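# Move an unpowered 5.7 kg robot arm between desks

## Task

An unpowered spare robot arm weighing 5.7 kg, whose joints flop freely, sits on one desk; carry it over and set it lying on the other desk. It counts as done only if, at the end, it rests motionless there with nothing overhanging any desk edge, no part of it ever dropped freely more than a few centimetres along the way, the robot has released it and backed away, and the robot itself has neither toppled nor been left leaning.

## Robot and tools

Robot: a Rainbow Robotics RB-Y1. It has a wheeled base (two drive wheels, two rear casters, 0.66 m long, 0.58 m wide, front edge 0.10 m ahead of the drive axle), a folding torso, a head with a camera, and two 7-joint arms, each ending in a parallel gripper with a wrist camera. Each arm is rated for only 3 kg, so a 5.7 kg load calls for both hands, kept close to the body. Heavy weight held far forward can tip the robot over with no automatic stop.

Frames: the base frame has its origin on the floor between the drive wheels, x forward, y left, z up. Reported chest, left_hand and right_hand positions use it; each hand point sits between its finger pads, the fingers point along the hand's -z, and they close along its x. Printed hand positions drift from reality, more so at long reach. Odometry is the base frame at scene start, measured only from wheel turns, so wheel slip shows up as motion; heading is positive leftward, -3.142 to 3.142.

execute_actions: arguments are "actions" (a list holding zero or one action) and optional "cameras" (list of head_camera, left_wrist_camera, right_wrist_camera or all; omitted or null gives every camera, [] gives none). An empty list only reports state and images. An action may hold:
- "base": exactly one relative command, either {"translate_m": d}, a straight drive of d metres from the current spot (forward positive, -3 to 3), or {"rotate_rad": d}, an in-place turn of d radians (left/counter-clockwise positive, -3.2 to 3.2). No sideways motion. Commands that would need over 8.667 s are rejected.
- "joints": an object mapping joint names to absolute targets (radians, grippers in metres), one flat object covering torso, both arms, grippers and head. Ranges: torso_squat_rad 0 to 1.2 (larger lowers the level chest); torso_shift_rad -0.3 to 0.6 (hips forward when positive); torso_pitch_rad -0.2 to 1.4 (forward bow positive); torso_yaw_rad -1.5 to 1.5 (left positive). Per arm, shoulder_pitch -2.356 to 2.356 (negative raises the arm forward); left_shoulder_roll_rad 0 to 3.141, right_shoulder_roll_rad -3.141 to 0 (each lifts outward); shoulder_yaw -2.094 to 2.094; elbow -2.617 to 0.01 (negative bends); forearm_roll -3.141 to 3.141; wrist_pitch -1.57 to 1.919 (negative tips hand forward); hand_roll -2.705 to 2.705; gripper_m 0 to 0.1 (pad gap). Yaw and roll signs are the same for both arms. head_pan_rad -0.523 to 0.523, head_tilt_rad -0.35 to 1.57 (down positive). Torso combos must also hold: squat+shift <= 1.52; squat-shift+pitch <= 1.57; shift+0.5 pitch-0.4 squat <= 0.7; shift+0.3 pitch-0.5 squat <= 0.39, else the commanded torso joints stop short with off_target.
- "speeds": caps for this action, translate_m 0.05 to 0.4 m/s, rotate_rad 0.1 to 1.509 rad/s (defaults are the maxima).
- "min_time_s": 0.1 to 8, a floor on the duration of every arm and head motion in the action.
Unnamed joints may keep pushing toward earlier targets. Any unknown key or out-of-range number rejects the whole call. Default top speeds: arm joints 1 rad/s (wrist-area joints 1.5), head 1.5, squat and pitch 0.3, shift 0.15, yaw 0.6, grippers 0.1 m/s. One action lasts at most 15 s.

wait: "seconds" 0 to 10; commands nothing new and returns state plus images. zoom_image: "camera" plus "region" [x0, y0, x1, y1] in pixels of that camera's latest full image, top-left origin, up to 504 by 504. read_manual: only licence texts. finished_scene: "scene" number; ends the scene irreversibly and reports success, so call it only once the arm lies still and the robot is clear.

Reading results: base_status and joint_status describe how each motion ended. done = reached (for the base, wheels turned the amount, slip possible). off_target = stopped short, maybe still pushing. contact_stop = hit something firm, or too much load; time_out = took too long; stopped_with_arm = torso halted because an arm contact-stopped; limit_stop_at_own_body = a self-collision guard halted it before touching. After these, the affected joint group (torso, or one whole arm) drops its targets and holds. Back off a stuck arm first, then the torso, in separate actions. Special case: when both hands hold one object and the torso contact-stops immediately with nothing in the way, resend every arm joint at its reported position, then retry the torso. "joint command not followed" with a cause line means an arm's targets were withheld (self- or arm-arm collision check); the gripper still moves, and the withheld targets may be retried later. on_its_own lists uncommanded parts; "held at" gives a target, not a position. A torque fault freezes the robot 10 s; motor temperatures are printed per arm joint, MOTOR HOT warns at 65 °C and an OVER-TEMPERATURE FAULT brakes the arm at 80 °C (limit_stop_at_motor_heat), after which targets must be resent. Holding the heavy load warms motors even while idle, so avoid long holds.

Gripping: command a gap at least 0.005 m narrower than the part held; off_target is then expected. Elbow torque limit is only 31.6 N m and wrist joints 22 N m, so keep the load near the shoulders.

Cautions: the base keeps driving into furniture and may keep pushing; a bent leg can protrude ahead of the base and can push the robot backward unnoticed. Never let the arms strike or squeeze each other, fingers included. Because the carried arm's joints dangle, support it so no segment swings down and drops; lower it onto the target desk fully inside the edges before opening the grippers, then retreat. Camera calibration (K, distortion, T_world_to_cam in base frame) is approximate and shifts slightly each scene; wrist-camera poses degrade with arm reach.

Each tool is called after "Emit:" as name(argument=value, ...) on one line, values as JSON.

## Session

Emit:
execute_actions(actions=[])

Scene clock: 0.00 s.
Motor temperatures (°C, as the motors report them): left_arm=[29 30 28 32 32 31 31] | right_arm=[29 24 28 27 36 31 32]
base_odometry: x=+0.000 y=+0.000 heading=+0.000 (m, m, rad; odometry frame)
base_status: not commanded
joint_positions: torso_squat_rad=+0.350 torso_shift_rad=-0.001 torso_pitch_rad=+0.000 torso_yaw_rad=+0.001 left_shoulder_pitch_rad=-0.053 left_shoulder_roll_rad=+0.017 left_shoulder_yaw_rad=-0.035 left_elbow_rad=-0.152 left_forearm_roll_rad=-0.033 left_wrist_pitch_rad=+0.006 left_hand_roll_rad=+0.013 left_gripper_m=+0.101 right_shoulder_pitch_rad=+0.011 right_shoulder_roll_rad=-0.015 right_shoulder_yaw_rad=-0.037 right_elbow_rad=-0.254 right_forearm_roll_rad=+0.028 right_wrist_pitch_rad=-0.048 right_hand_roll_rad=-0.041 right_gripper_m=+0.100 head_pan_rad=+0.000 head_tilt_rad=+0.400
joint_status: not commanded
chest: x=-0.2288 y=-0.0006 z=+1.2474 quat_wxyz=(+1.000, +0.001, +0.000, +0.000) (m; base frame)
left_hand: x=-0.1179 y=+0.2291 z=+0.5705 quat_wxyz=(+0.994, +0.009, -0.098, -0.037) (m; base frame)
right_hand: x=-0.1028 y=-0.2364 z=+0.5743 quat_wxyz=(+0.989, -0.008, -0.145, -0.025) (m; base frame)
pictures: head_camera, left_wrist_camera, right_wrist_camera
camera_calibration (this result's frames):
head_camera: T_world_to_cam=[[-0.00579302, -0.998395, 0.0563428, -0.0883999], [-0.389026, -0.0496551, -0.919888, 1.31131], [0.921209, -0.0272477, -0.388113, 0.695239], [0, 0, 0, 1]] pos_world=[-0.13084, -0.00420114, 1.48107]
left_wrist_camera: T_world_to_cam=[[0.984432, -0.0415788, 0.170775, 0.0279412], [-0.138846, -0.779723, 0.610536, -0.151978], [0.107772, -0.624743, -0.773358, 0.683706], [0, 0, 0, 1]] pos_world=[-0.122292, 0.309801, 0.616765]
right_wrist_camera: T_world_to_cam=[[-0.958687, 0.0210827, -0.283682, 0.0675728], [-0.160468, 0.783352, 0.600509, -0.147073], [0.234883, 0.621221, -0.747605, 0.687258], [0, 0, 0, 1]] pos_world=[-0.120245, -0.313154, 0.621286]
Images, in order (width x height): head_camera 896x504, left_wrist_camera 644x364, right_wrist_camera 644x364.

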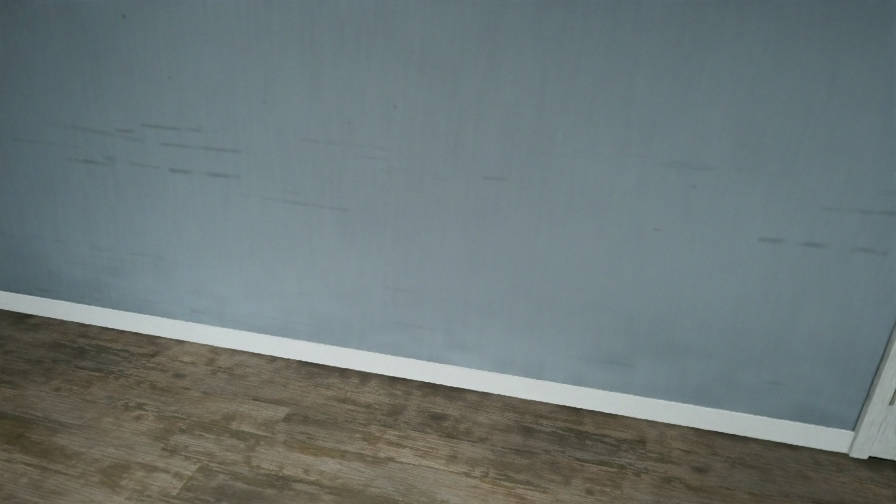

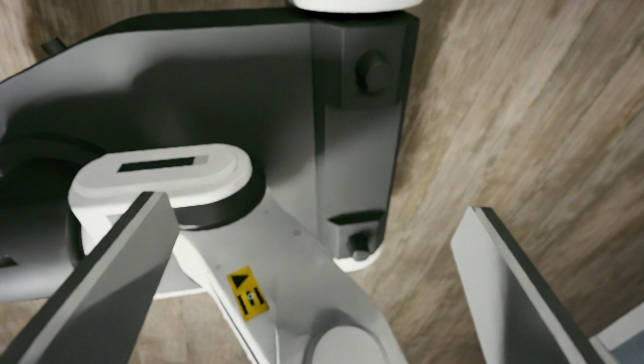

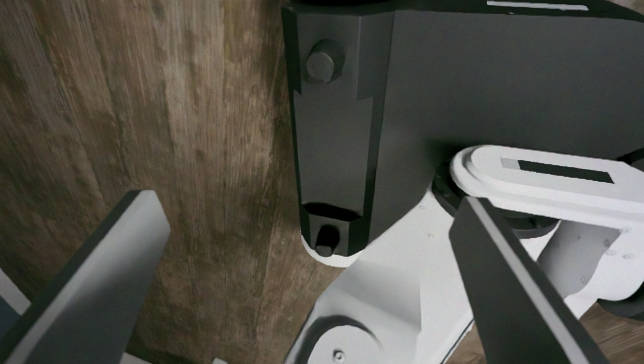

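Emit:
zoom_image(camera="right_wrist_camera", region=[0, 264, 300, 364])

Emit:
zoom_image(camera="left_wrist_camera", region=[344, 264, 644, 364])

Region (0, 264, 300, 364) of right_wrist_camera's 644x364 image, scaled by 1.680, with more detail than that image has.

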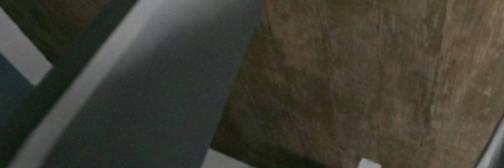

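Region (344, 264, 644, 364) of left_wrist_camera's 644x364 image, scaled by 1.680, with more detail than that image has.

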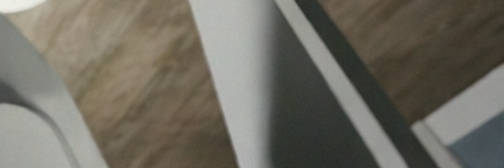

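Emit:
execute_actions(actions=[{"joints":{"head_pan_rad":0.52,"head_tilt_rad":0.35,"torso_yaw_rad":0.45,"left_shoulder_roll_rad":0.25,"left_forearm_roll_rad":0.97,"left_hand_roll_rad":-1.4,"right_shoulder_pitch_rad":-0.6,"right_shoulder_roll_rad":-0.58,"right_shoulder_yaw_rad":0.3,"right_elbow_rad":-1.1,"right_forearm_roll_rad":-0.83,"right_wrist_pitch_rad":1.2,"right_hand_roll_rad":1.3}}])

Scene clock: 5.60 s.
Motor temperatures (°C, as the motors report them): left_arm=[29 30 28 32 32 31 31] | right_arm=[29 24 28 27 36 32 32]
base_odometry: x=+0.000 y=+0.000 heading=+0.000 (m, m, rad; odometry frame)
base_status: not commanded
joint_positions: torso_squat_rad=+0.350 torso_shift_rad=-0.001 torso_pitch_rad=+0.000 torso_yaw_rad=+0.450 left_shoulder_pitch_rad=-0.053 left_shoulder_roll_rad=+0.250 left_shoulder_yaw_rad=-0.035 left_elbow_rad=-0.152 left_forearm_roll_rad=+0.970 left_wrist_pitch_rad=+0.006 left_hand_roll_rad=-1.400 left_gripper_m=+0.101 right_shoulder_pitch_rad=-0.600 right_shoulder_roll_rad=-0.580 right_shoulder_yaw_rad=+0.300 right_elbow_rad=-1.100 right_forearm_roll_rad=-0.830 right_wrist_pitch_rad=+1.200 right_hand_roll_rad=+1.300 right_gripper_m=+0.100 head_pan_rad=+0.520 head_tilt_rad=+0.350
joint_status: all done
chest: x=-0.2288 y=-0.0006 z=+1.2474 quat_wxyz=(+0.975, +0.000, +0.000, +0.223) (m; base frame)
left_hand: x=-0.3020 y=+0.4126 z=+0.5936 quat_wxyz=(+0.988, +0.151, -0.037, -0.023) (m; base frame)
right_hand: x=+0.3542 y=-0.0263 z=+0.9189 quat_wxyz=(+0.573, -0.003, -0.200, +0.795) (m; base frame)
pictures: head_camera, left_wrist_camera, right_wrist_camera
camera_calibration (this result's frames):
head_camera: T_world_to_cam=[[0.818065, -0.572319, 0.056747, 0.0890471], [-0.152163, -0.310535, -0.938304, 1.38939], [0.554631, 0.758959, -0.341124, 0.545996], [0, 0, 0, 1]] pos_world=[-0.164258, 0.0680309, 1.48487]
left_wrist_camera: T_world_to_cam=[[0.99848, -0.0176069, 0.0522253, 0.277517], [-0.0358956, -0.926807, 0.37382, 0.183813], [0.041821, -0.375126, -0.92603, 0.803743], [0, 0, 0, 1]] pos_world=[-0.304111, 0.47675, 0.661084]
right_wrist_camera: T_world_to_cam=[[0.367111, -0.905544, -0.212648, 0.0398568], [-0.842235, -0.420631, 0.337209, 0.00650834], [-0.394804, 0.0553068, -0.917099, 1.07092], [0, 0, 0, 1]] pos_world=[0.413652, -0.0203992, 0.988417]
Images, in order (width x height): head_camera 896x504, left_wrist_camera 644x364, right_wrist_camera 644x364.

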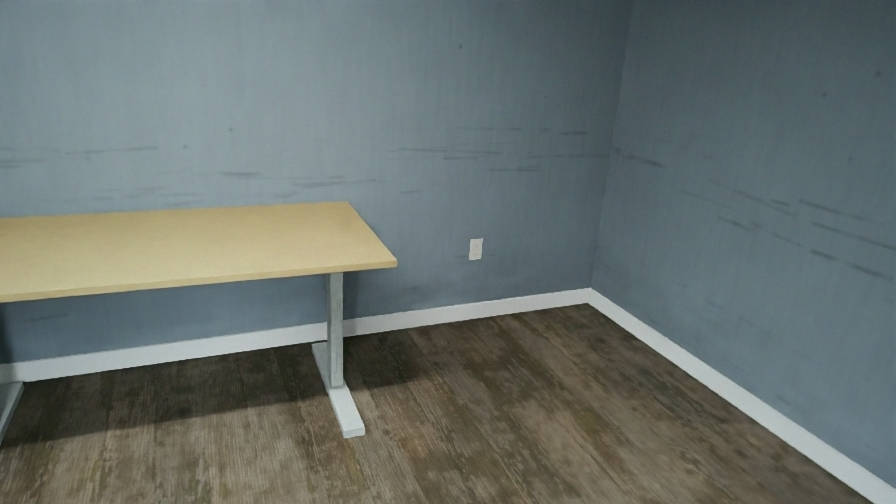

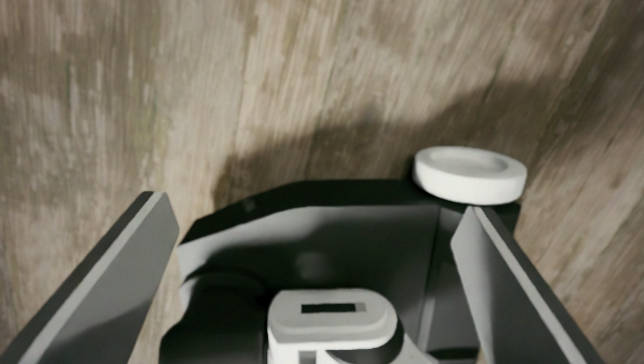

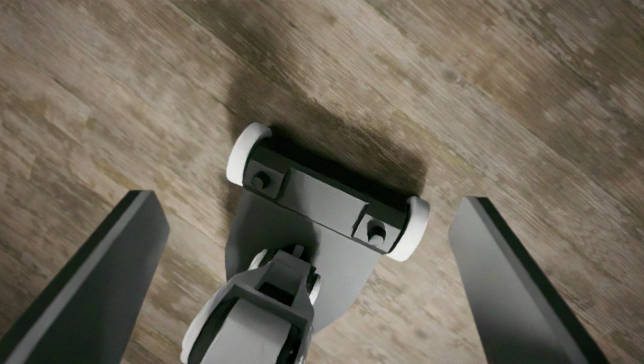

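Emit:
zoom_image(camera="head_camera", region=[250, 180, 450, 460])

Emit:
zoom_image(camera="head_camera", region=[0, 180, 250, 460])

Region (250, 180, 450, 460) of head_camera's 896x504 image, scaled by 1.800, with more detail than that image has; it fills the left 360 columns of this view, and the rest is white.

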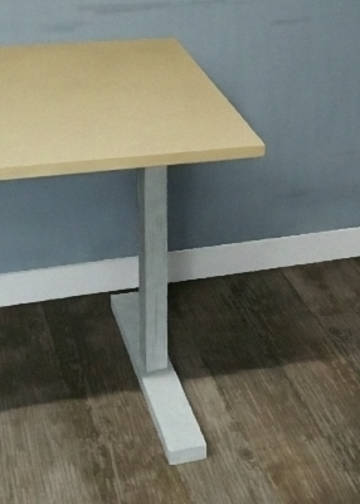

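Region (0, 180, 250, 460) of head_camera's 896x504 image, scaled by 1.800, with more detail than that image has; it fills the left 450 columns of this view, and the rest is white.

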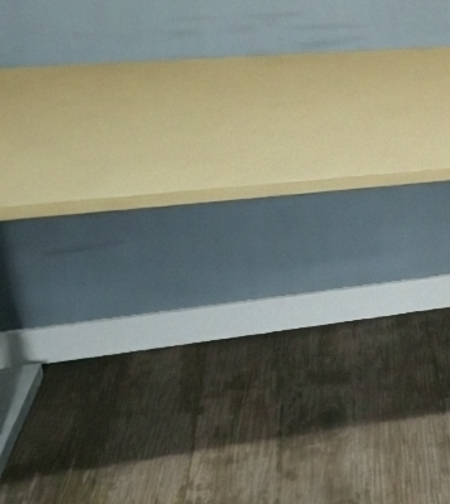

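Emit:
execute_actions(actions=[{"base":{"rotate_rad":-1.8},"joints":{"head_pan_rad":0.0,"head_tilt_rad":0.17,"torso_yaw_rad":0.0,"torso_pitch_rad":0.2,"left_shoulder_pitch_rad":-0.786,"left_shoulder_roll_rad":0.8317,"left_shoulder_yaw_rad":-0.4012,"left_elbow_rad":-1.522,"left_forearm_roll_rad":0.9707,"left_wrist_pitch_rad":1.7562,"left_hand_roll_rad":-2.666,"right_shoulder_pitch_rad":-0.786,"right_shoulder_roll_rad":-0.8317,"right_shoulder_yaw_rad":0.4012,"right_elbow_rad":-1.522,"right_forearm_roll_rad":-0.9707,"right_wrist_pitch_rad":1.7562,"right_hand_roll_rad":2.666},"min_time_s":3}])

Scene clock: 12.37 s.
Motor temperatures (°C, as the motors report them): left_arm=[29 30 28 32 32 31 31] | right_arm=[29 24 28 27 36 32 32]
base_odometry: x=+0.000 y=+0.000 heading=-1.799 (m, m, rad; odometry frame)
base_status: done
joint_positions: torso_squat_rad=+0.350 torso_shift_rad=-0.001 torso_pitch_rad=+0.200 torso_yaw_rad=+0.000 left_shoulder_pitch_rad=-0.786 left_shoulder_roll_rad=+0.832 left_shoulder_yaw_rad=-0.401 left_elbow_rad=-1.522 left_forearm_roll_rad=+0.971 left_wrist_pitch_rad=+1.756 left_hand_roll_rad=-2.666 left_gripper_m=+0.101 right_shoulder_pitch_rad=-0.786 right_shoulder_roll_rad=-0.831 right_shoulder_yaw_rad=+0.401 right_elbow_rad=-1.522 right_forearm_roll_rad=-0.971 right_wrist_pitch_rad=+1.756 right_hand_roll_rad=+2.666 right_gripper_m=+0.100 head_pan_rad=+0.000 head_tilt_rad=+0.170
joint_status: all done
chest: x=-0.1672 y=-0.0006 z=+1.2412 quat_wxyz=(+0.995, +0.001, +0.100, +0.000) (m; base frame)
left_hand: x=+0.2567 y=+0.2836 z=+0.9756 quat_wxyz=(-0.012, +0.000, +0.000, -1.000) (m; base frame)
right_hand: x=+0.2564 y=-0.2843 z=+0.9747 quat_wxyz=(-0.012, +0.000, -0.001, +1.000) (m; base frame)
pictures: head_camera, left_wrist_camera, right_wrist_camera
camera_calibration (this result's frames):
head_camera: T_world_to_cam=[[-0.00853139, -0.99839, 0.0560824, -0.0869391], [-0.361917, -0.0491993, -0.930911, 1.35589], [0.932171, -0.0282391, -0.360914, 0.55877], [0, 0, 0, 1]] pos_world=[-0.0308919, -0.00431119, 1.46876]
left_wrist_camera: T_world_to_cam=[[-0.999662, -0.00792425, -0.0247441, 0.282704], [-0.0218271, 0.772742, 0.634345, -0.798238], [0.0140941, 0.63467, -0.772654, 0.656832], [0, 0, 0, 1]] pos_world=[0.255928, 0.202201, 1.02086]
right_wrist_camera: T_world_to_cam=[[0.998705, 0.0507455, 0.00364582, -0.246923], [0.0367145, -0.768462, 0.638841, -0.821461], [0.03522, -0.63788, -0.76933, 0.646447], [0, 0, 0, 1]] pos_world=[0.253995, -0.206376, 1.02301]
Images, in order (width x height): head_camera 896x504, left_wrist_camera 644x364, right_wrist_camera 644x364.

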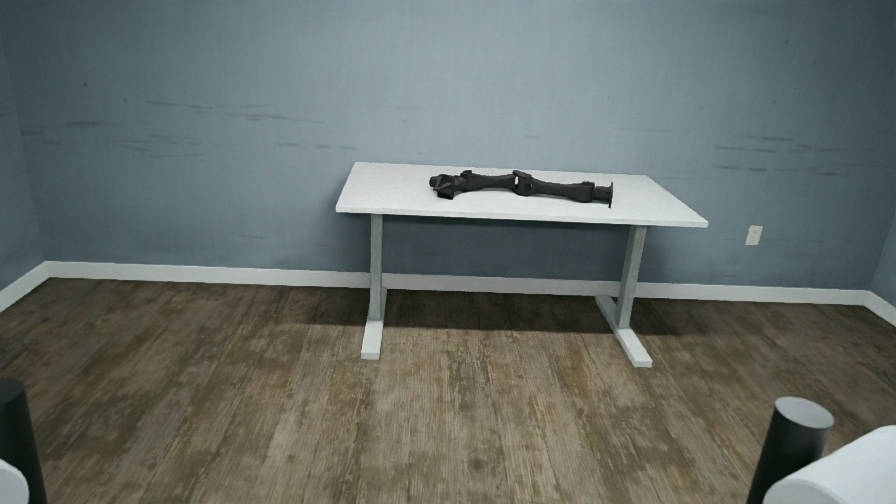

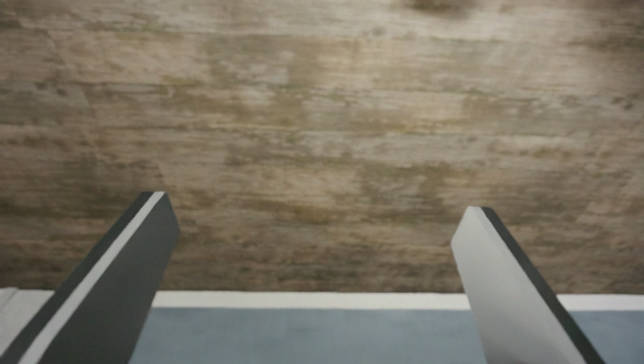

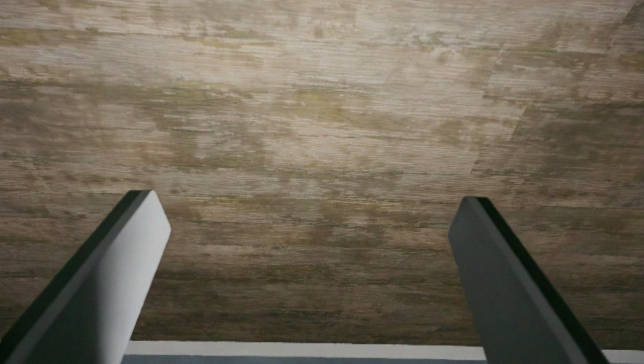

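Emit:
zoom_image(camera="head_camera", region=[410, 150, 640, 240])

Emit:
zoom_image(camera="head_camera", region=[320, 140, 720, 380])

Region (410, 150, 640, 240) of head_camera's 896x504 image, scaled by 2.191, with more detail than that image has; it fills the top 197 rows of this view, and the rest is white.

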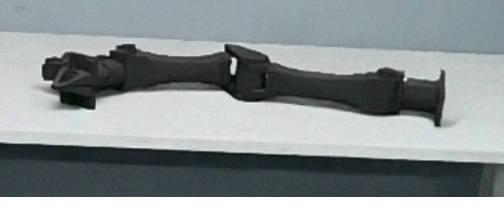

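Region (320, 140, 720, 380) of head_camera's 896x504 image, scaled by 1.260, with more detail than that image has; it fills the top 302 rows of this view, and the rest is white.

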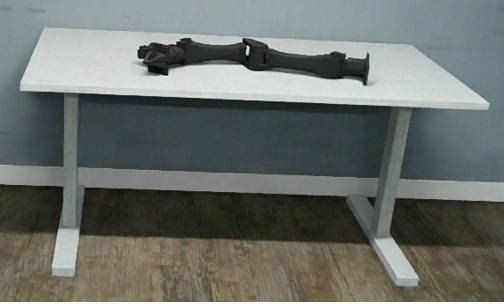

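Emit:
execute_actions(actions=[{"base":{"rotate_rad":-0.15}}], cameras=[])

Emit:
execute_actions(actions=[{"base":{"translate_m":1.95},"joints":{"head_tilt_rad":0.62,"torso_squat_rad":0.3,"left_shoulder_roll_rad":1.15,"right_shoulder_roll_rad":-1.15},"min_time_s":3}])

Scene clock: 36.00 s.
Motor temperatures (°C, as the motors report them): left_arm=[29 31 28 32 32 31 31] | right_arm=[30 24 28 27 36 32 32]
base_odometry: x=+0.000 y=+0.000 heading=-1.948 (m, m, rad; odometry frame)
base_status: done
joint_positions: torso_squat_rad=+0.350 torso_shift_rad=-0.001 torso_pitch_rad=+0.200 torso_yaw_rad=+0.000 left_shoulder_pitch_rad=-0.786 left_shoulder_roll_rad=+0.832 left_shoulder_yaw_rad=-0.401 left_elbow_rad=-1.522 left_forearm_roll_rad=+0.971 left_wrist_pitch_rad=+1.756 left_hand_roll_rad=-2.666 left_gripper_m=+0.101 right_shoulder_pitch_rad=-0.786 right_shoulder_roll_rad=-0.831 right_shoulder_yaw_rad=+0.401 right_elbow_rad=-1.522 right_forearm_roll_rad=-0.971 right_wrist_pitch_rad=+1.756 right_hand_roll_rad=+2.666 right_gripper_m=+0.100 head_pan_rad=+0.000 head_tilt_rad=+0.170
joint_status: not commanded
chest: x=-0.1672 y=-0.0006 z=+1.2412 quat_wxyz=(+0.995, +0.001, +0.100, +0.000) (m; base frame)
left_hand: x=+0.2567 y=+0.2836 z=+0.9756 quat_wxyz=(-0.012, +0.000, +0.000, -1.000) (m; base frame)
right_hand: x=+0.2564 y=-0.2843 z=+0.9747 quat_wxyz=(-0.012, +0.000, -0.001, +1.000) (m; base frame)
pictures: none
No camera images: the call's "cameras" was empty. Leave "cameras" out to get every camera's image.

Scene clock: 42.23 s.
Motor temperatures (°C, as the motors report them): left_arm=[29 31 28 32 32 31 31] | right_arm=[30 24 28 27 36 32 32]
base_odometry: x=-0.720 y=-1.812 heading=-1.949 (m, m, rad; odometry frame)
base_status: done
joint_positions: torso_squat_rad=+0.300 torso_shift_rad=-0.001 torso_pitch_rad=+0.200 torso_yaw_rad=+0.000 left_shoulder_pitch_rad=-0.786 left_shoulder_roll_rad=+1.150 left_shoulder_yaw_rad=-0.401 left_elbow_rad=-1.522 left_forearm_roll_rad=+0.971 left_wrist_pitch_rad=+1.756 left_hand_roll_rad=-2.666 left_gripper_m=+0.101 right_shoulder_pitch_rad=-0.786 right_shoulder_roll_rad=-1.150 right_shoulder_yaw_rad=+0.401 right_elbow_rad=-1.522 right_forearm_roll_rad=-0.971 right_wrist_pitch_rad=+1.756 right_hand_roll_rad=+2.666 right_gripper_m=+0.100 head_pan_rad=+0.000 head_tilt_rad=+0.620
joint_status: all done
chest: x=-0.1672 y=-0.0006 z=+1.2525 quat_wxyz=(+0.995, +0.001, +0.100, +0.000) (m; base frame)
left_hand: x=+0.2580 y=+0.4327 z=+1.0554 quat_wxyz=(+0.069, +0.037, +0.132, -0.988) (m; base frame)
right_hand: x=+0.2578 y=-0.4335 z=+1.0542 quat_wxyz=(+0.069, -0.037, +0.130, +0.988) (m; base frame)
pictures: head_camera, left_wrist_camera, right_wrist_camera
camera_calibration (this result's frames):
head_camera: T_world_to_cam=[[0.0171931, -0.998389, 0.0540743, -0.0819482], [-0.730732, -0.0494609, -0.68087, 0.966191], [0.682448, -0.0278076, -0.730405, 1.07001], [0, 0, 0, 1]] pos_world=[-0.0227882, -0.00427324, 1.44382]
left_wrist_camera: T_world_to_cam=[[-0.980894, -0.150813, -0.12289, 0.447801], [-0.187547, 0.565203, 0.803351, -1.00992], [-0.0516983, 0.81105, -0.582689, 0.364014], [0, 0, 0, 1]] pos_world=[0.268656, 0.343111, 1.07846]
right_wrist_camera: T_world_to_cam=[[0.991112, -0.100317, 0.0873704, -0.392856], [-0.129176, -0.56878, 0.812283, -1.0405], [-0.0317916, -0.816349, -0.576683, 0.349209], [0, 0, 0, 1]] pos_world=[0.266058, -0.346151, 1.08089]
Images, in order (width x height): head_camera 896x504, left_wrist_camera 644x364, right_wrist_camera 644x364.

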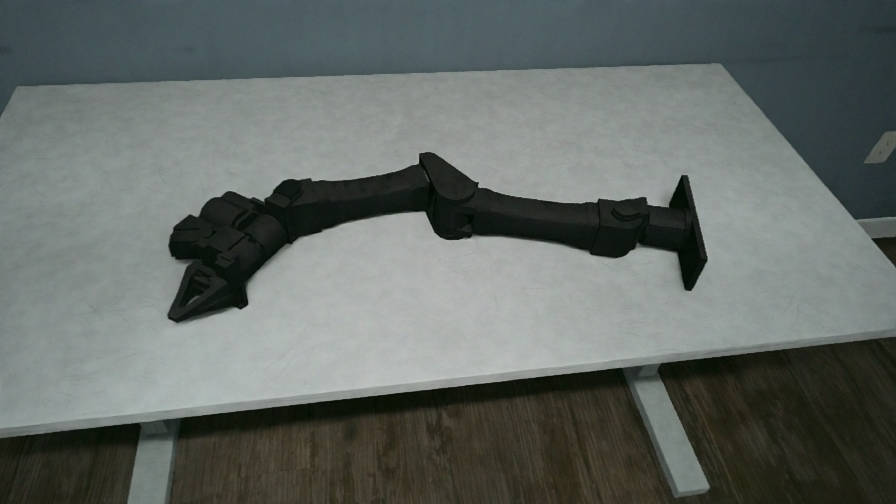

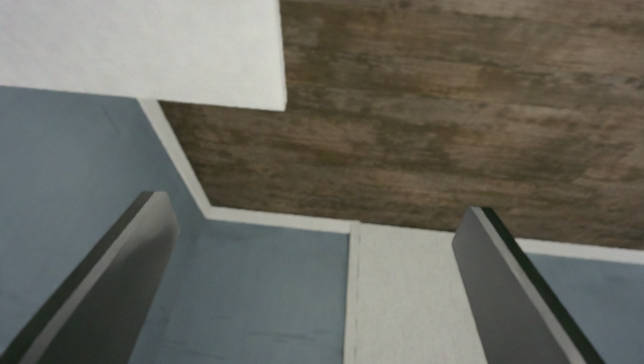

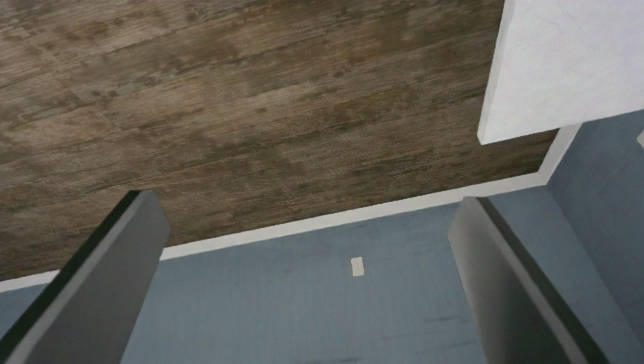

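Emit:
zoom_image(camera="head_camera", region=[150, 140, 450, 340])

Emit:
zoom_image(camera="head_camera", region=[520, 160, 730, 300])

Emit:
zoom_image(camera="head_camera", region=[240, 160, 360, 260])

Region (150, 140, 450, 340) of head_camera's 896x504 image, scaled by 1.680, with more detail than that image has.

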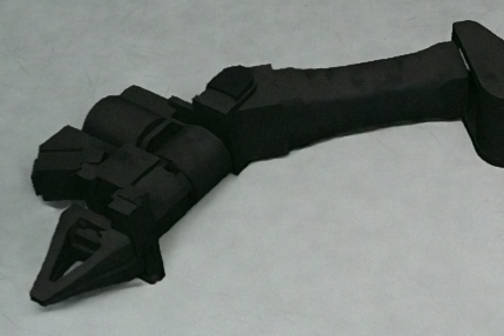

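Region (520, 160, 730, 300) of head_camera's 896x504 image, scaled by 2.400, with more detail than that image has.

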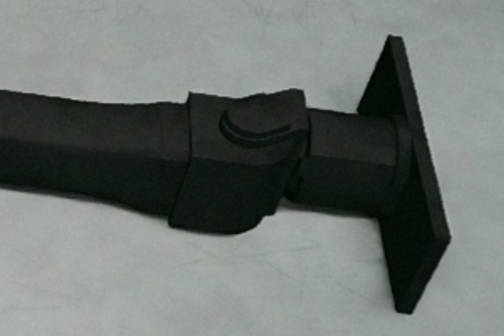

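Region (240, 160, 360, 260) of head_camera's 896x504 image, scaled by 4.200, with more detail than that image has.

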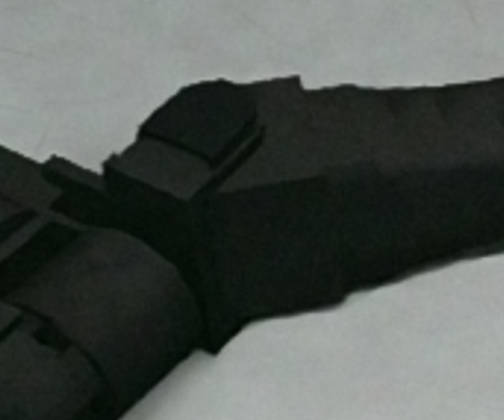

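Emit:
execute_actions(actions=[{"base":{"translate_m":0.385},"joints":{"head_tilt_rad":0.85,"torso_squat_rad":0.6,"left_shoulder_pitch_rad":-1.0148,"left_shoulder_roll_rad":0.6381,"left_shoulder_yaw_rad":-0.5556,"left_elbow_rad":-1.3308,"left_forearm_roll_rad":0.9286,"left_wrist_pitch_rad":1.744,"left_hand_roll_rad":-2.2344,"right_shoulder_pitch_rad":-0.8626,"right_shoulder_roll_rad":-0.8126,"right_shoulder_yaw_rad":0.4331,"right_elbow_rad":-1.4276,"right_forearm_roll_rad":-0.9764,"right_wrist_pitch_rad":1.7459,"right_hand_roll_rad":2.5537},"min_time_s":1.5}])

Scene clock: 56.63 s.
Motor temperatures (°C, as the motors report them): left_arm=[29 31 28 32 32 31 31] | right_arm=[30 25 28 27 36 32 32]
base_odometry: x=-0.862 y=-2.170 heading=-1.950 (m, m, rad; odometry frame)
base_status: done
joint_positions: torso_squat_rad=+0.600 torso_shift_rad=-0.001 torso_pitch_rad=+0.200 torso_yaw_rad=+0.000 left_shoulder_pitch_rad=-1.015 left_shoulder_roll_rad=+0.638 left_shoulder_yaw_rad=-0.555 left_elbow_rad=-1.331 left_forearm_roll_rad=+0.929 left_wrist_pitch_rad=+1.744 left_hand_roll_rad=-2.235 left_gripper_m=+0.101 right_shoulder_pitch_rad=-0.862 right_shoulder_roll_rad=-0.813 right_shoulder_yaw_rad=+0.433 right_elbow_rad=-1.428 right_forearm_roll_rad=-0.976 right_wrist_pitch_rad=+1.746 right_hand_roll_rad=+2.554 right_gripper_m=+0.100 head_pan_rad=+0.000 head_tilt_rad=+0.850
joint_status: all done
chest: x=-0.1671 y=-0.0006 z=+1.1615 quat_wxyz=(+0.995, +0.001, +0.100, +0.000) (m; base frame)
left_hand: x=+0.2912 y=+0.1923 z=+0.8983 quat_wxyz=(+0.144, +0.000, +0.000, -0.990) (m; base frame)
right_hand: x=+0.2740 y=-0.2799 z=+0.9006 quat_wxyz=(+0.055, +0.000, -0.001, +0.998) (m; base frame)
pictures: head_camera, left_wrist_camera, right_wrist_camera
camera_calibration (this result's frames):
head_camera: T_world_to_cam=[[0.0293168, -0.998384, 0.0486721, -0.0684116], [-0.866695, -0.0496479, -0.496361, 0.640234], [0.497975, -0.0276321, -0.866751, 1.16846], [0, 0, 0, 1]] pos_world=[-0.0249727, -0.00422774, 1.33388]
left_wrist_camera: T_world_to_cam=[[-0.948093, -0.317006, -0.0250209, 0.359287], [-0.260142, 0.727957, 0.634354, -0.599924], [-0.18288, 0.607935, -0.772638, 0.717067], [0, 0, 0, 1]] pos_world=[0.31571, 0.114685, 0.943587]
right_wrist_camera: T_world_to_cam=[[0.996457, -0.0840188, 0.00367658, -0.301619], [-0.0669596, -0.766168, 0.639143, -0.742578], [-0.0508832, -0.637125, -0.769079, 0.615215], [0, 0, 0, 1]] pos_world=[0.282132, -0.202313, 0.948871]
Images, in order (width x height): head_camera 896x504, left_wrist_camera 644x364, right_wrist_camera 644x364.

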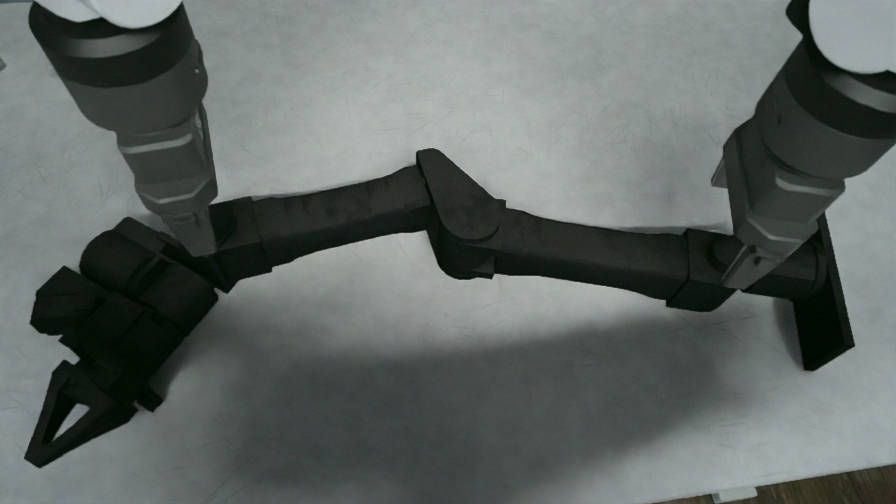

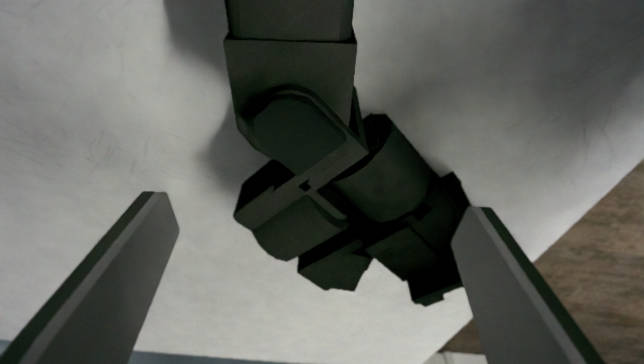

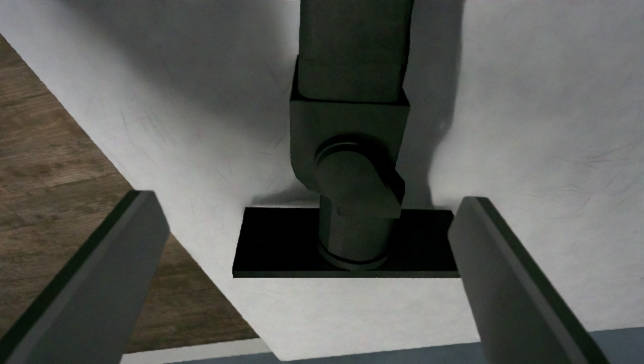

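Emit:
zoom_image(camera="left_wrist_camera", region=[200, 0, 400, 200])

Emit:
zoom_image(camera="right_wrist_camera", region=[250, 40, 450, 240])

Region (200, 0, 400, 200) of left_wrist_camera's 644x364 image, scaled by 2.520, with more detail than that image has.

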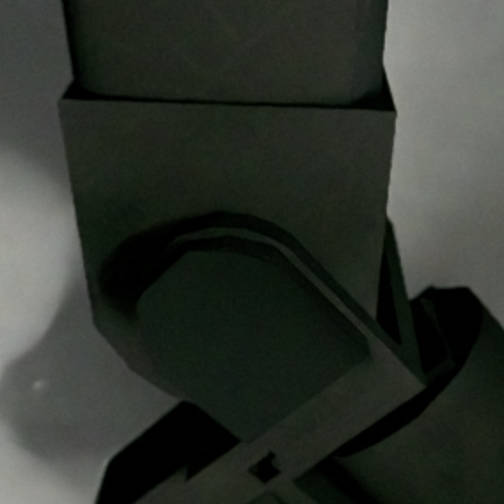

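Region (250, 40, 450, 240) of right_wrist_camera's 644x364 image, scaled by 2.520, with more detail than that image has.

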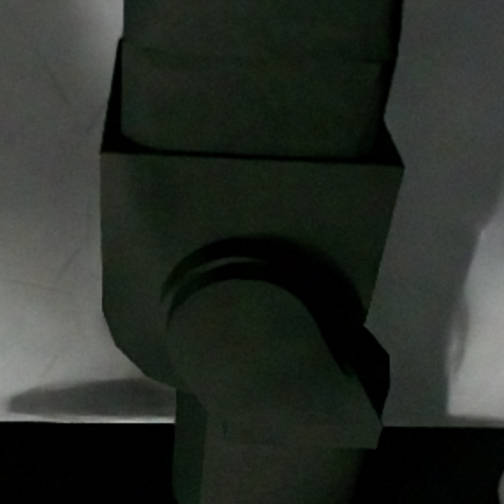

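Emit:
execute_actions(actions=[{"joints":{"torso_squat_rad":0.69,"left_shoulder_pitch_rad":-1.1146,"left_shoulder_roll_rad":0.5362,"left_shoulder_yaw_rad":-0.5557,"left_elbow_rad":-1.1357,"left_forearm_roll_rad":0.8791,"left_wrist_pitch_rad":1.7156,"left_hand_roll_rad":-2.2799,"right_shoulder_pitch_rad":-0.8937,"right_shoulder_roll_rad":-0.7986,"right_shoulder_yaw_rad":0.4374,"right_elbow_rad":-1.2911,"right_forearm_roll_rad":-0.9598,"right_wrist_pitch_rad":1.6936,"right_hand_roll_rad":2.6206},"min_time_s":0.7}])

Scene clock: 65.83 s.
Motor temperatures (°C, as the motors report them): left_arm=[30 31 28 32 32 31 31] | right_arm=[30 25 28 27 36 32 32]
base_odometry: x=-0.862 y=-2.170 heading=-1.950 (m, m, rad; odometry frame)
base_status: not commanded
joint_positions: torso_squat_rad=+0.690 torso_shift_rad=-0.001 torso_pitch_rad=+0.200 torso_yaw_rad=+0.000 left_shoulder_pitch_rad=-1.115 left_shoulder_roll_rad=+0.536 left_shoulder_yaw_rad=-0.555 left_elbow_rad=-1.136 left_forearm_roll_rad=+0.879 left_wrist_pitch_rad=+1.716 left_hand_roll_rad=-2.280 left_gripper_m=+0.101 right_shoulder_pitch_rad=-0.893 right_shoulder_roll_rad=-0.799 right_shoulder_yaw_rad=+0.437 right_elbow_rad=-1.291 right_forearm_roll_rad=-0.960 right_wrist_pitch_rad=+1.694 right_hand_roll_rad=+2.621 right_gripper_m=+0.100 head_pan_rad=+0.000 head_tilt_rad=+0.850
joint_status: all done
chest: x=-0.1671 y=-0.0006 z=+1.1236 quat_wxyz=(+0.995, +0.001, +0.100, +0.000) (m; base frame)
left_hand: x=+0.3151 y=+0.1694 z=+0.8604 quat_wxyz=(+0.148, +0.000, +0.000, -0.989) (m; base frame)
right_hand: x=+0.2889 y=-0.2964 z=+0.8517 quat_wxyz=(+0.068, +0.000, -0.001, +0.998) (m; base frame)
pictures: head_camera, left_wrist_camera, right_wrist_camera
camera_calibration (this result's frames):
head_camera: T_world_to_cam=[[0.0293054, -0.998384, 0.0486819, -0.0665638], [-0.866685, -0.0496434, -0.49638, 0.621489], [0.497994, -0.0276452, -0.86674, 1.13563], [0, 0, 0, 1]] pos_world=[-0.024951, -0.00420868, 1.29603]
left_wrist_camera: T_world_to_cam=[[-0.945485, -0.324713, -0.0248983, 0.37411], [-0.266002, 0.725896, 0.634285, -0.550724], [-0.187887, 0.60633, -0.772698, 0.707971], [0, 0, 0, 1]] pos_world=[0.340241, 0.0919824, 0.905679]
right_wrist_camera: T_world_to_cam=[[0.99392, -0.110053, 0.00334886, -0.324315], [-0.0867735, -0.764231, 0.639078, -0.716572], [-0.0677729, -0.635483, -0.769135, 0.573242], [0, 0, 0, 1]] pos_world=[0.299014, -0.219033, 0.899932]
Images, in order (width x height): head_camera 896x504, left_wrist_camera 644x364, right_wrist_camera 644x364.

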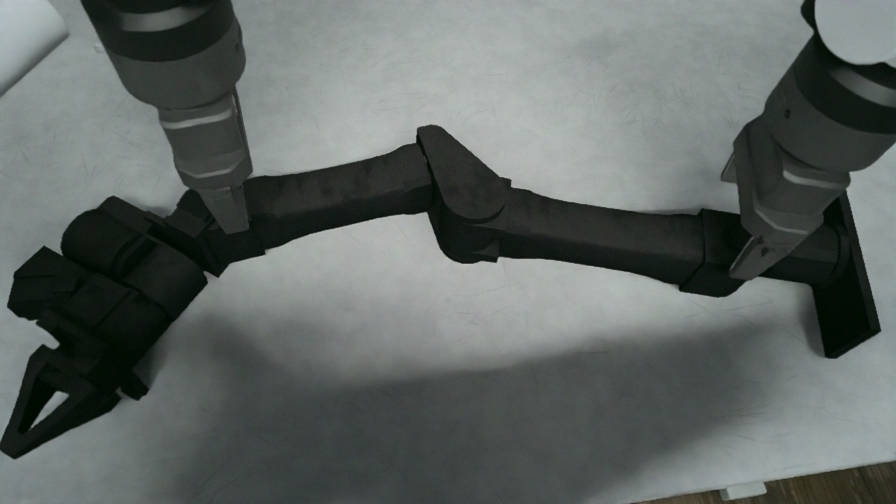

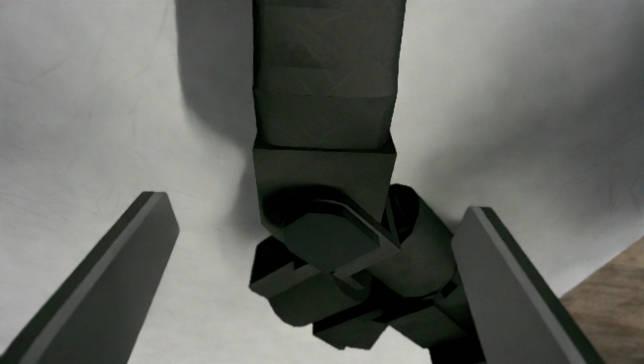

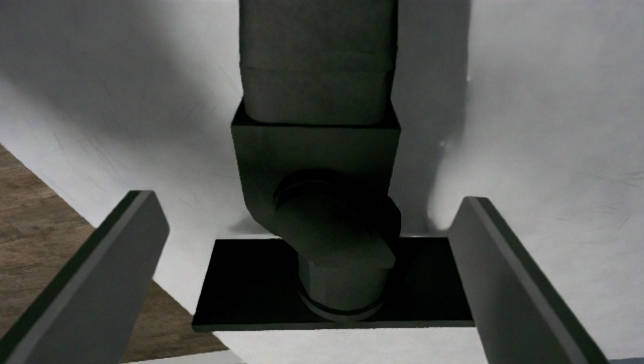

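Emit:
zoom_image(camera="left_wrist_camera", region=[220, 90, 420, 290])

Emit:
zoom_image(camera="right_wrist_camera", region=[215, 80, 415, 280])

Region (220, 90, 420, 290) of left_wrist_camera's 644x364 image, scaled by 2.520, with more detail than that image has.

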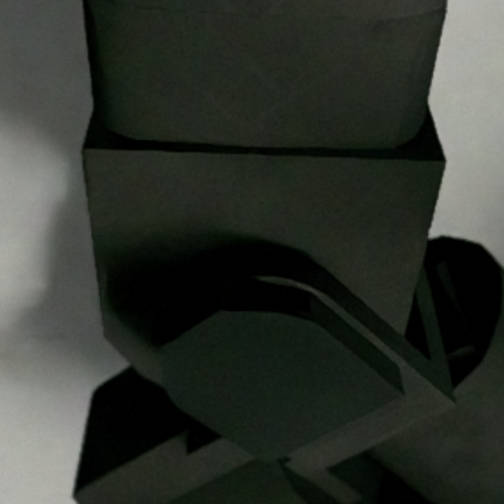

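Region (215, 80, 415, 280) of right_wrist_camera's 644x364 image, scaled by 2.520, with more detail than that image has.

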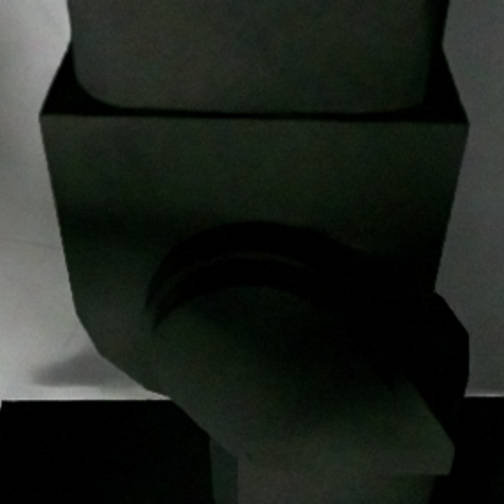

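Emit:
execute_actions(actions=[{"joints":{"torso_squat_rad":0.81,"left_shoulder_pitch_rad":-1.0919,"left_shoulder_roll_rad":0.5497,"left_shoulder_yaw_rad":-0.5486,"left_elbow_rad":-1.1662,"left_forearm_roll_rad":0.8781,"left_wrist_pitch_rad":1.7204,"left_hand_roll_rad":-2.261}}])

Scene clock: 72.70 s.
Motor temperatures (°C, as the motors report them): left_arm=[30 31 28 32 32 31 31] | right_arm=[30 25 28 27 36 32 32]
base_odometry: x=-0.862 y=-2.170 heading=-1.950 (m, m, rad; odometry frame)
base_status: not commanded
joint_positions: torso_squat_rad=+0.810 torso_shift_rad=-0.001 torso_pitch_rad=+0.200 torso_yaw_rad=+0.000 left_shoulder_pitch_rad=-1.092 left_shoulder_roll_rad=+0.550 left_shoulder_yaw_rad=-0.549 left_elbow_rad=-1.166 left_forearm_roll_rad=+0.878 left_wrist_pitch_rad=+1.720 left_hand_roll_rad=-2.261 left_gripper_m=+0.101 right_shoulder_pitch_rad=-0.894 right_shoulder_roll_rad=-0.799 right_shoulder_yaw_rad=+0.437 right_elbow_rad=-1.291 right_forearm_roll_rad=-0.960 right_wrist_pitch_rad=+1.694 right_hand_roll_rad=+2.621 right_gripper_m=+0.100 head_pan_rad=+0.000 head_tilt_rad=+0.850
joint_status: all done
chest: x=-0.1670 y=-0.0005 z=+1.0664 quat_wxyz=(+0.995, +0.001, +0.100, +0.000) (m; base frame)
left_hand: x=+0.3115 y=+0.1745 z=+0.8011 quat_wxyz=(+0.157, +0.000, +0.001, -0.988) (m; base frame)
right_hand: x=+0.2890 y=-0.2962 z=+0.7945 quat_wxyz=(+0.068, +0.000, -0.001, +0.998) (m; base frame)
pictures: head_camera, left_wrist_camera, right_wrist_camera
camera_calibration (this result's frames):
head_camera: T_world_to_cam=[[0.0293178, -0.998384, 0.0486912, -0.0637589], [-0.866675, -0.0496594, -0.496396, 0.59314], [0.498011, -0.0276461, -0.86673, 1.086], [0, 0, 0, 1]] pos_world=[-0.0249118, -0.00417715, 1.2388]
left_wrist_camera: T_world_to_cam=[[-0.939966, -0.340349, -0.0250253, 0.37196], [-0.278015, 0.721158, 0.634538, -0.513456], [-0.197917, 0.603402, -0.772486, 0.661899], [0, 0, 0, 1]] pos_world=[0.337882, 0.0974879, 0.846424]
right_wrist_camera: T_world_to_cam=[[0.993936, -0.109901, 0.00358219, -0.324395], [-0.0868103, -0.764276, 0.639019, -0.67991], [-0.0674911, -0.635455, -0.769182, 0.529347], [0, 0, 0, 1]] pos_world=[0.299131, -0.218914, 0.842802]
Images, in order (width x height): head_camera 896x504, left_wrist_camera 644x364, right_wrist_camera 644x364.

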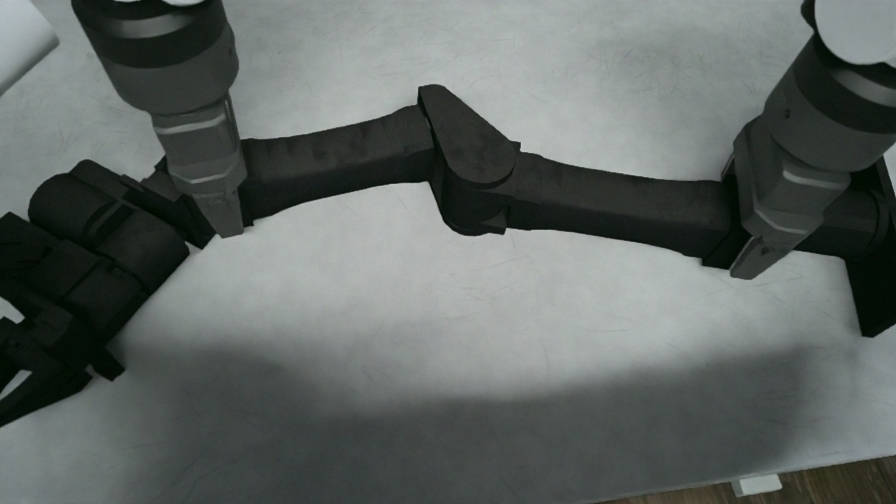

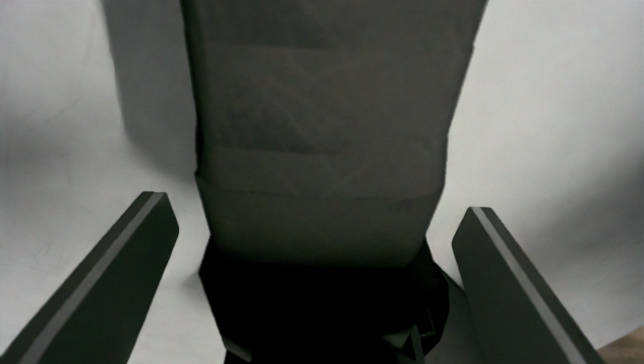

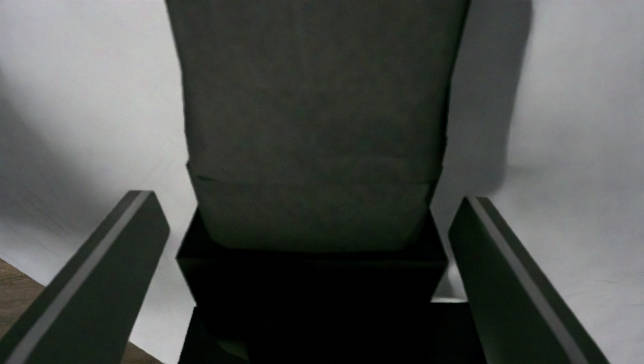

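Emit:
execute_actions(actions=[])

Scene clock: 74.77 s.
Motor temperatures (°C, as the motors report them): left_arm=[30 31 28 32 32 31 31] | right_arm=[30 25 28 27 36 32 32]
base_odometry: x=-0.862 y=-2.170 heading=-1.950 (m, m, rad; odometry frame)
base_status: not commanded
joint_positions: torso_squat_rad=+0.810 torso_shift_rad=-0.001 torso_pitch_rad=+0.200 torso_yaw_rad=+0.000 left_shoulder_pitch_rad=-1.092 left_shoulder_roll_rad=+0.550 left_shoulder_yaw_rad=-0.549 left_elbow_rad=-1.166 left_forearm_roll_rad=+0.878 left_wrist_pitch_rad=+1.720 left_hand_roll_rad=-2.261 left_gripper_m=+0.101 right_shoulder_pitch_rad=-0.894 right_shoulder_roll_rad=-0.799 right_shoulder_yaw_rad=+0.437 right_elbow_rad=-1.291 right_forearm_roll_rad=-0.960 right_wrist_pitch_rad=+1.694 right_hand_roll_rad=+2.621 right_gripper_m=+0.100 head_pan_rad=+0.000 head_tilt_rad=+0.850
joint_status: all done
chest: x=-0.1670 y=-0.0005 z=+1.0664 quat_wxyz=(+0.995, +0.001, +0.100, +0.000) (m; base frame)
left_hand: x=+0.3115 y=+0.1745 z=+0.8011 quat_wxyz=(+0.157, +0.000, +0.001, -0.988) (m; base frame)
right_hand: x=+0.2890 y=-0.2962 z=+0.7945 quat_wxyz=(+0.068, +0.000, -0.001, +0.998) (m; base frame)
pictures: head_camera, left_wrist_camera, right_wrist_camera
camera_calibration (this result's frames):
head_camera: T_world_to_cam=[[0.0293179, -0.998384, 0.048691, -0.0637588], [-0.866675, -0.0496593, -0.496395, 0.593139], [0.498011, -0.027646, -0.86673, 1.086], [0, 0, 0, 1]] pos_world=[-0.0249114, -0.00417731, 1.2388]
left_wrist_camera: T_world_to_cam=[[-0.939966, -0.340348, -0.0250247, 0.371959], [-0.278014, 0.721158, 0.634539, -0.513457], [-0.197917, 0.603402, -0.772486, 0.661899], [0, 0, 0, 1]] pos_world=[0.337882, 0.0974877, 0.846424]
right_wrist_camera: T_world_to_cam=[[0.993936, -0.109901, 0.00358163, -0.324395], [-0.08681, -0.764276, 0.63902, -0.67991], [-0.0674917, -0.635456, -0.769182, 0.529347], [0, 0, 0, 1]] pos_world=[0.299131, -0.218914, 0.842802]
Images, in order (width x height): head_camera 896x504, left_wrist_camera 644x364, right_wrist_camera 644x364.

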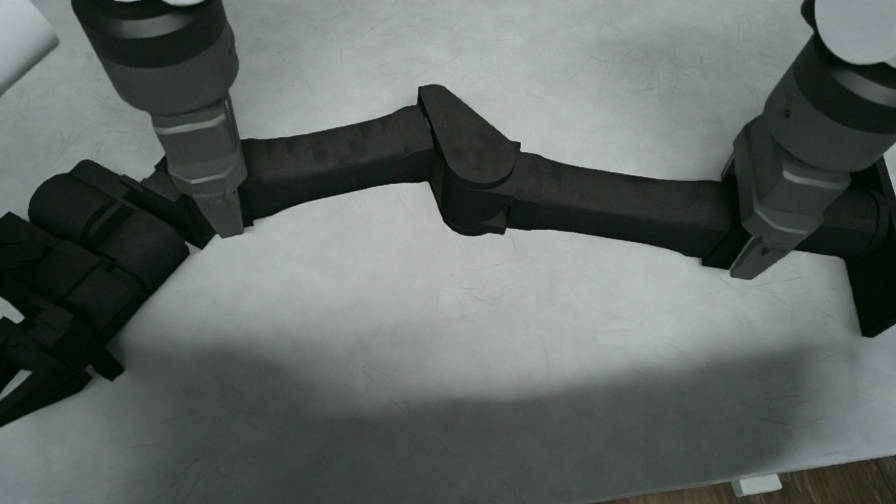

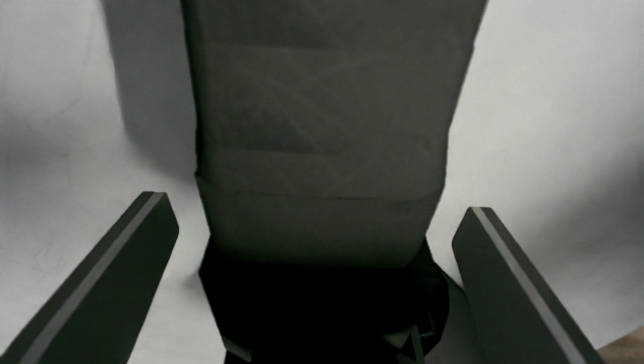

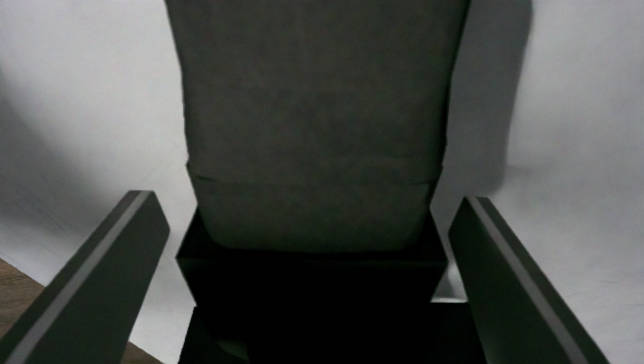

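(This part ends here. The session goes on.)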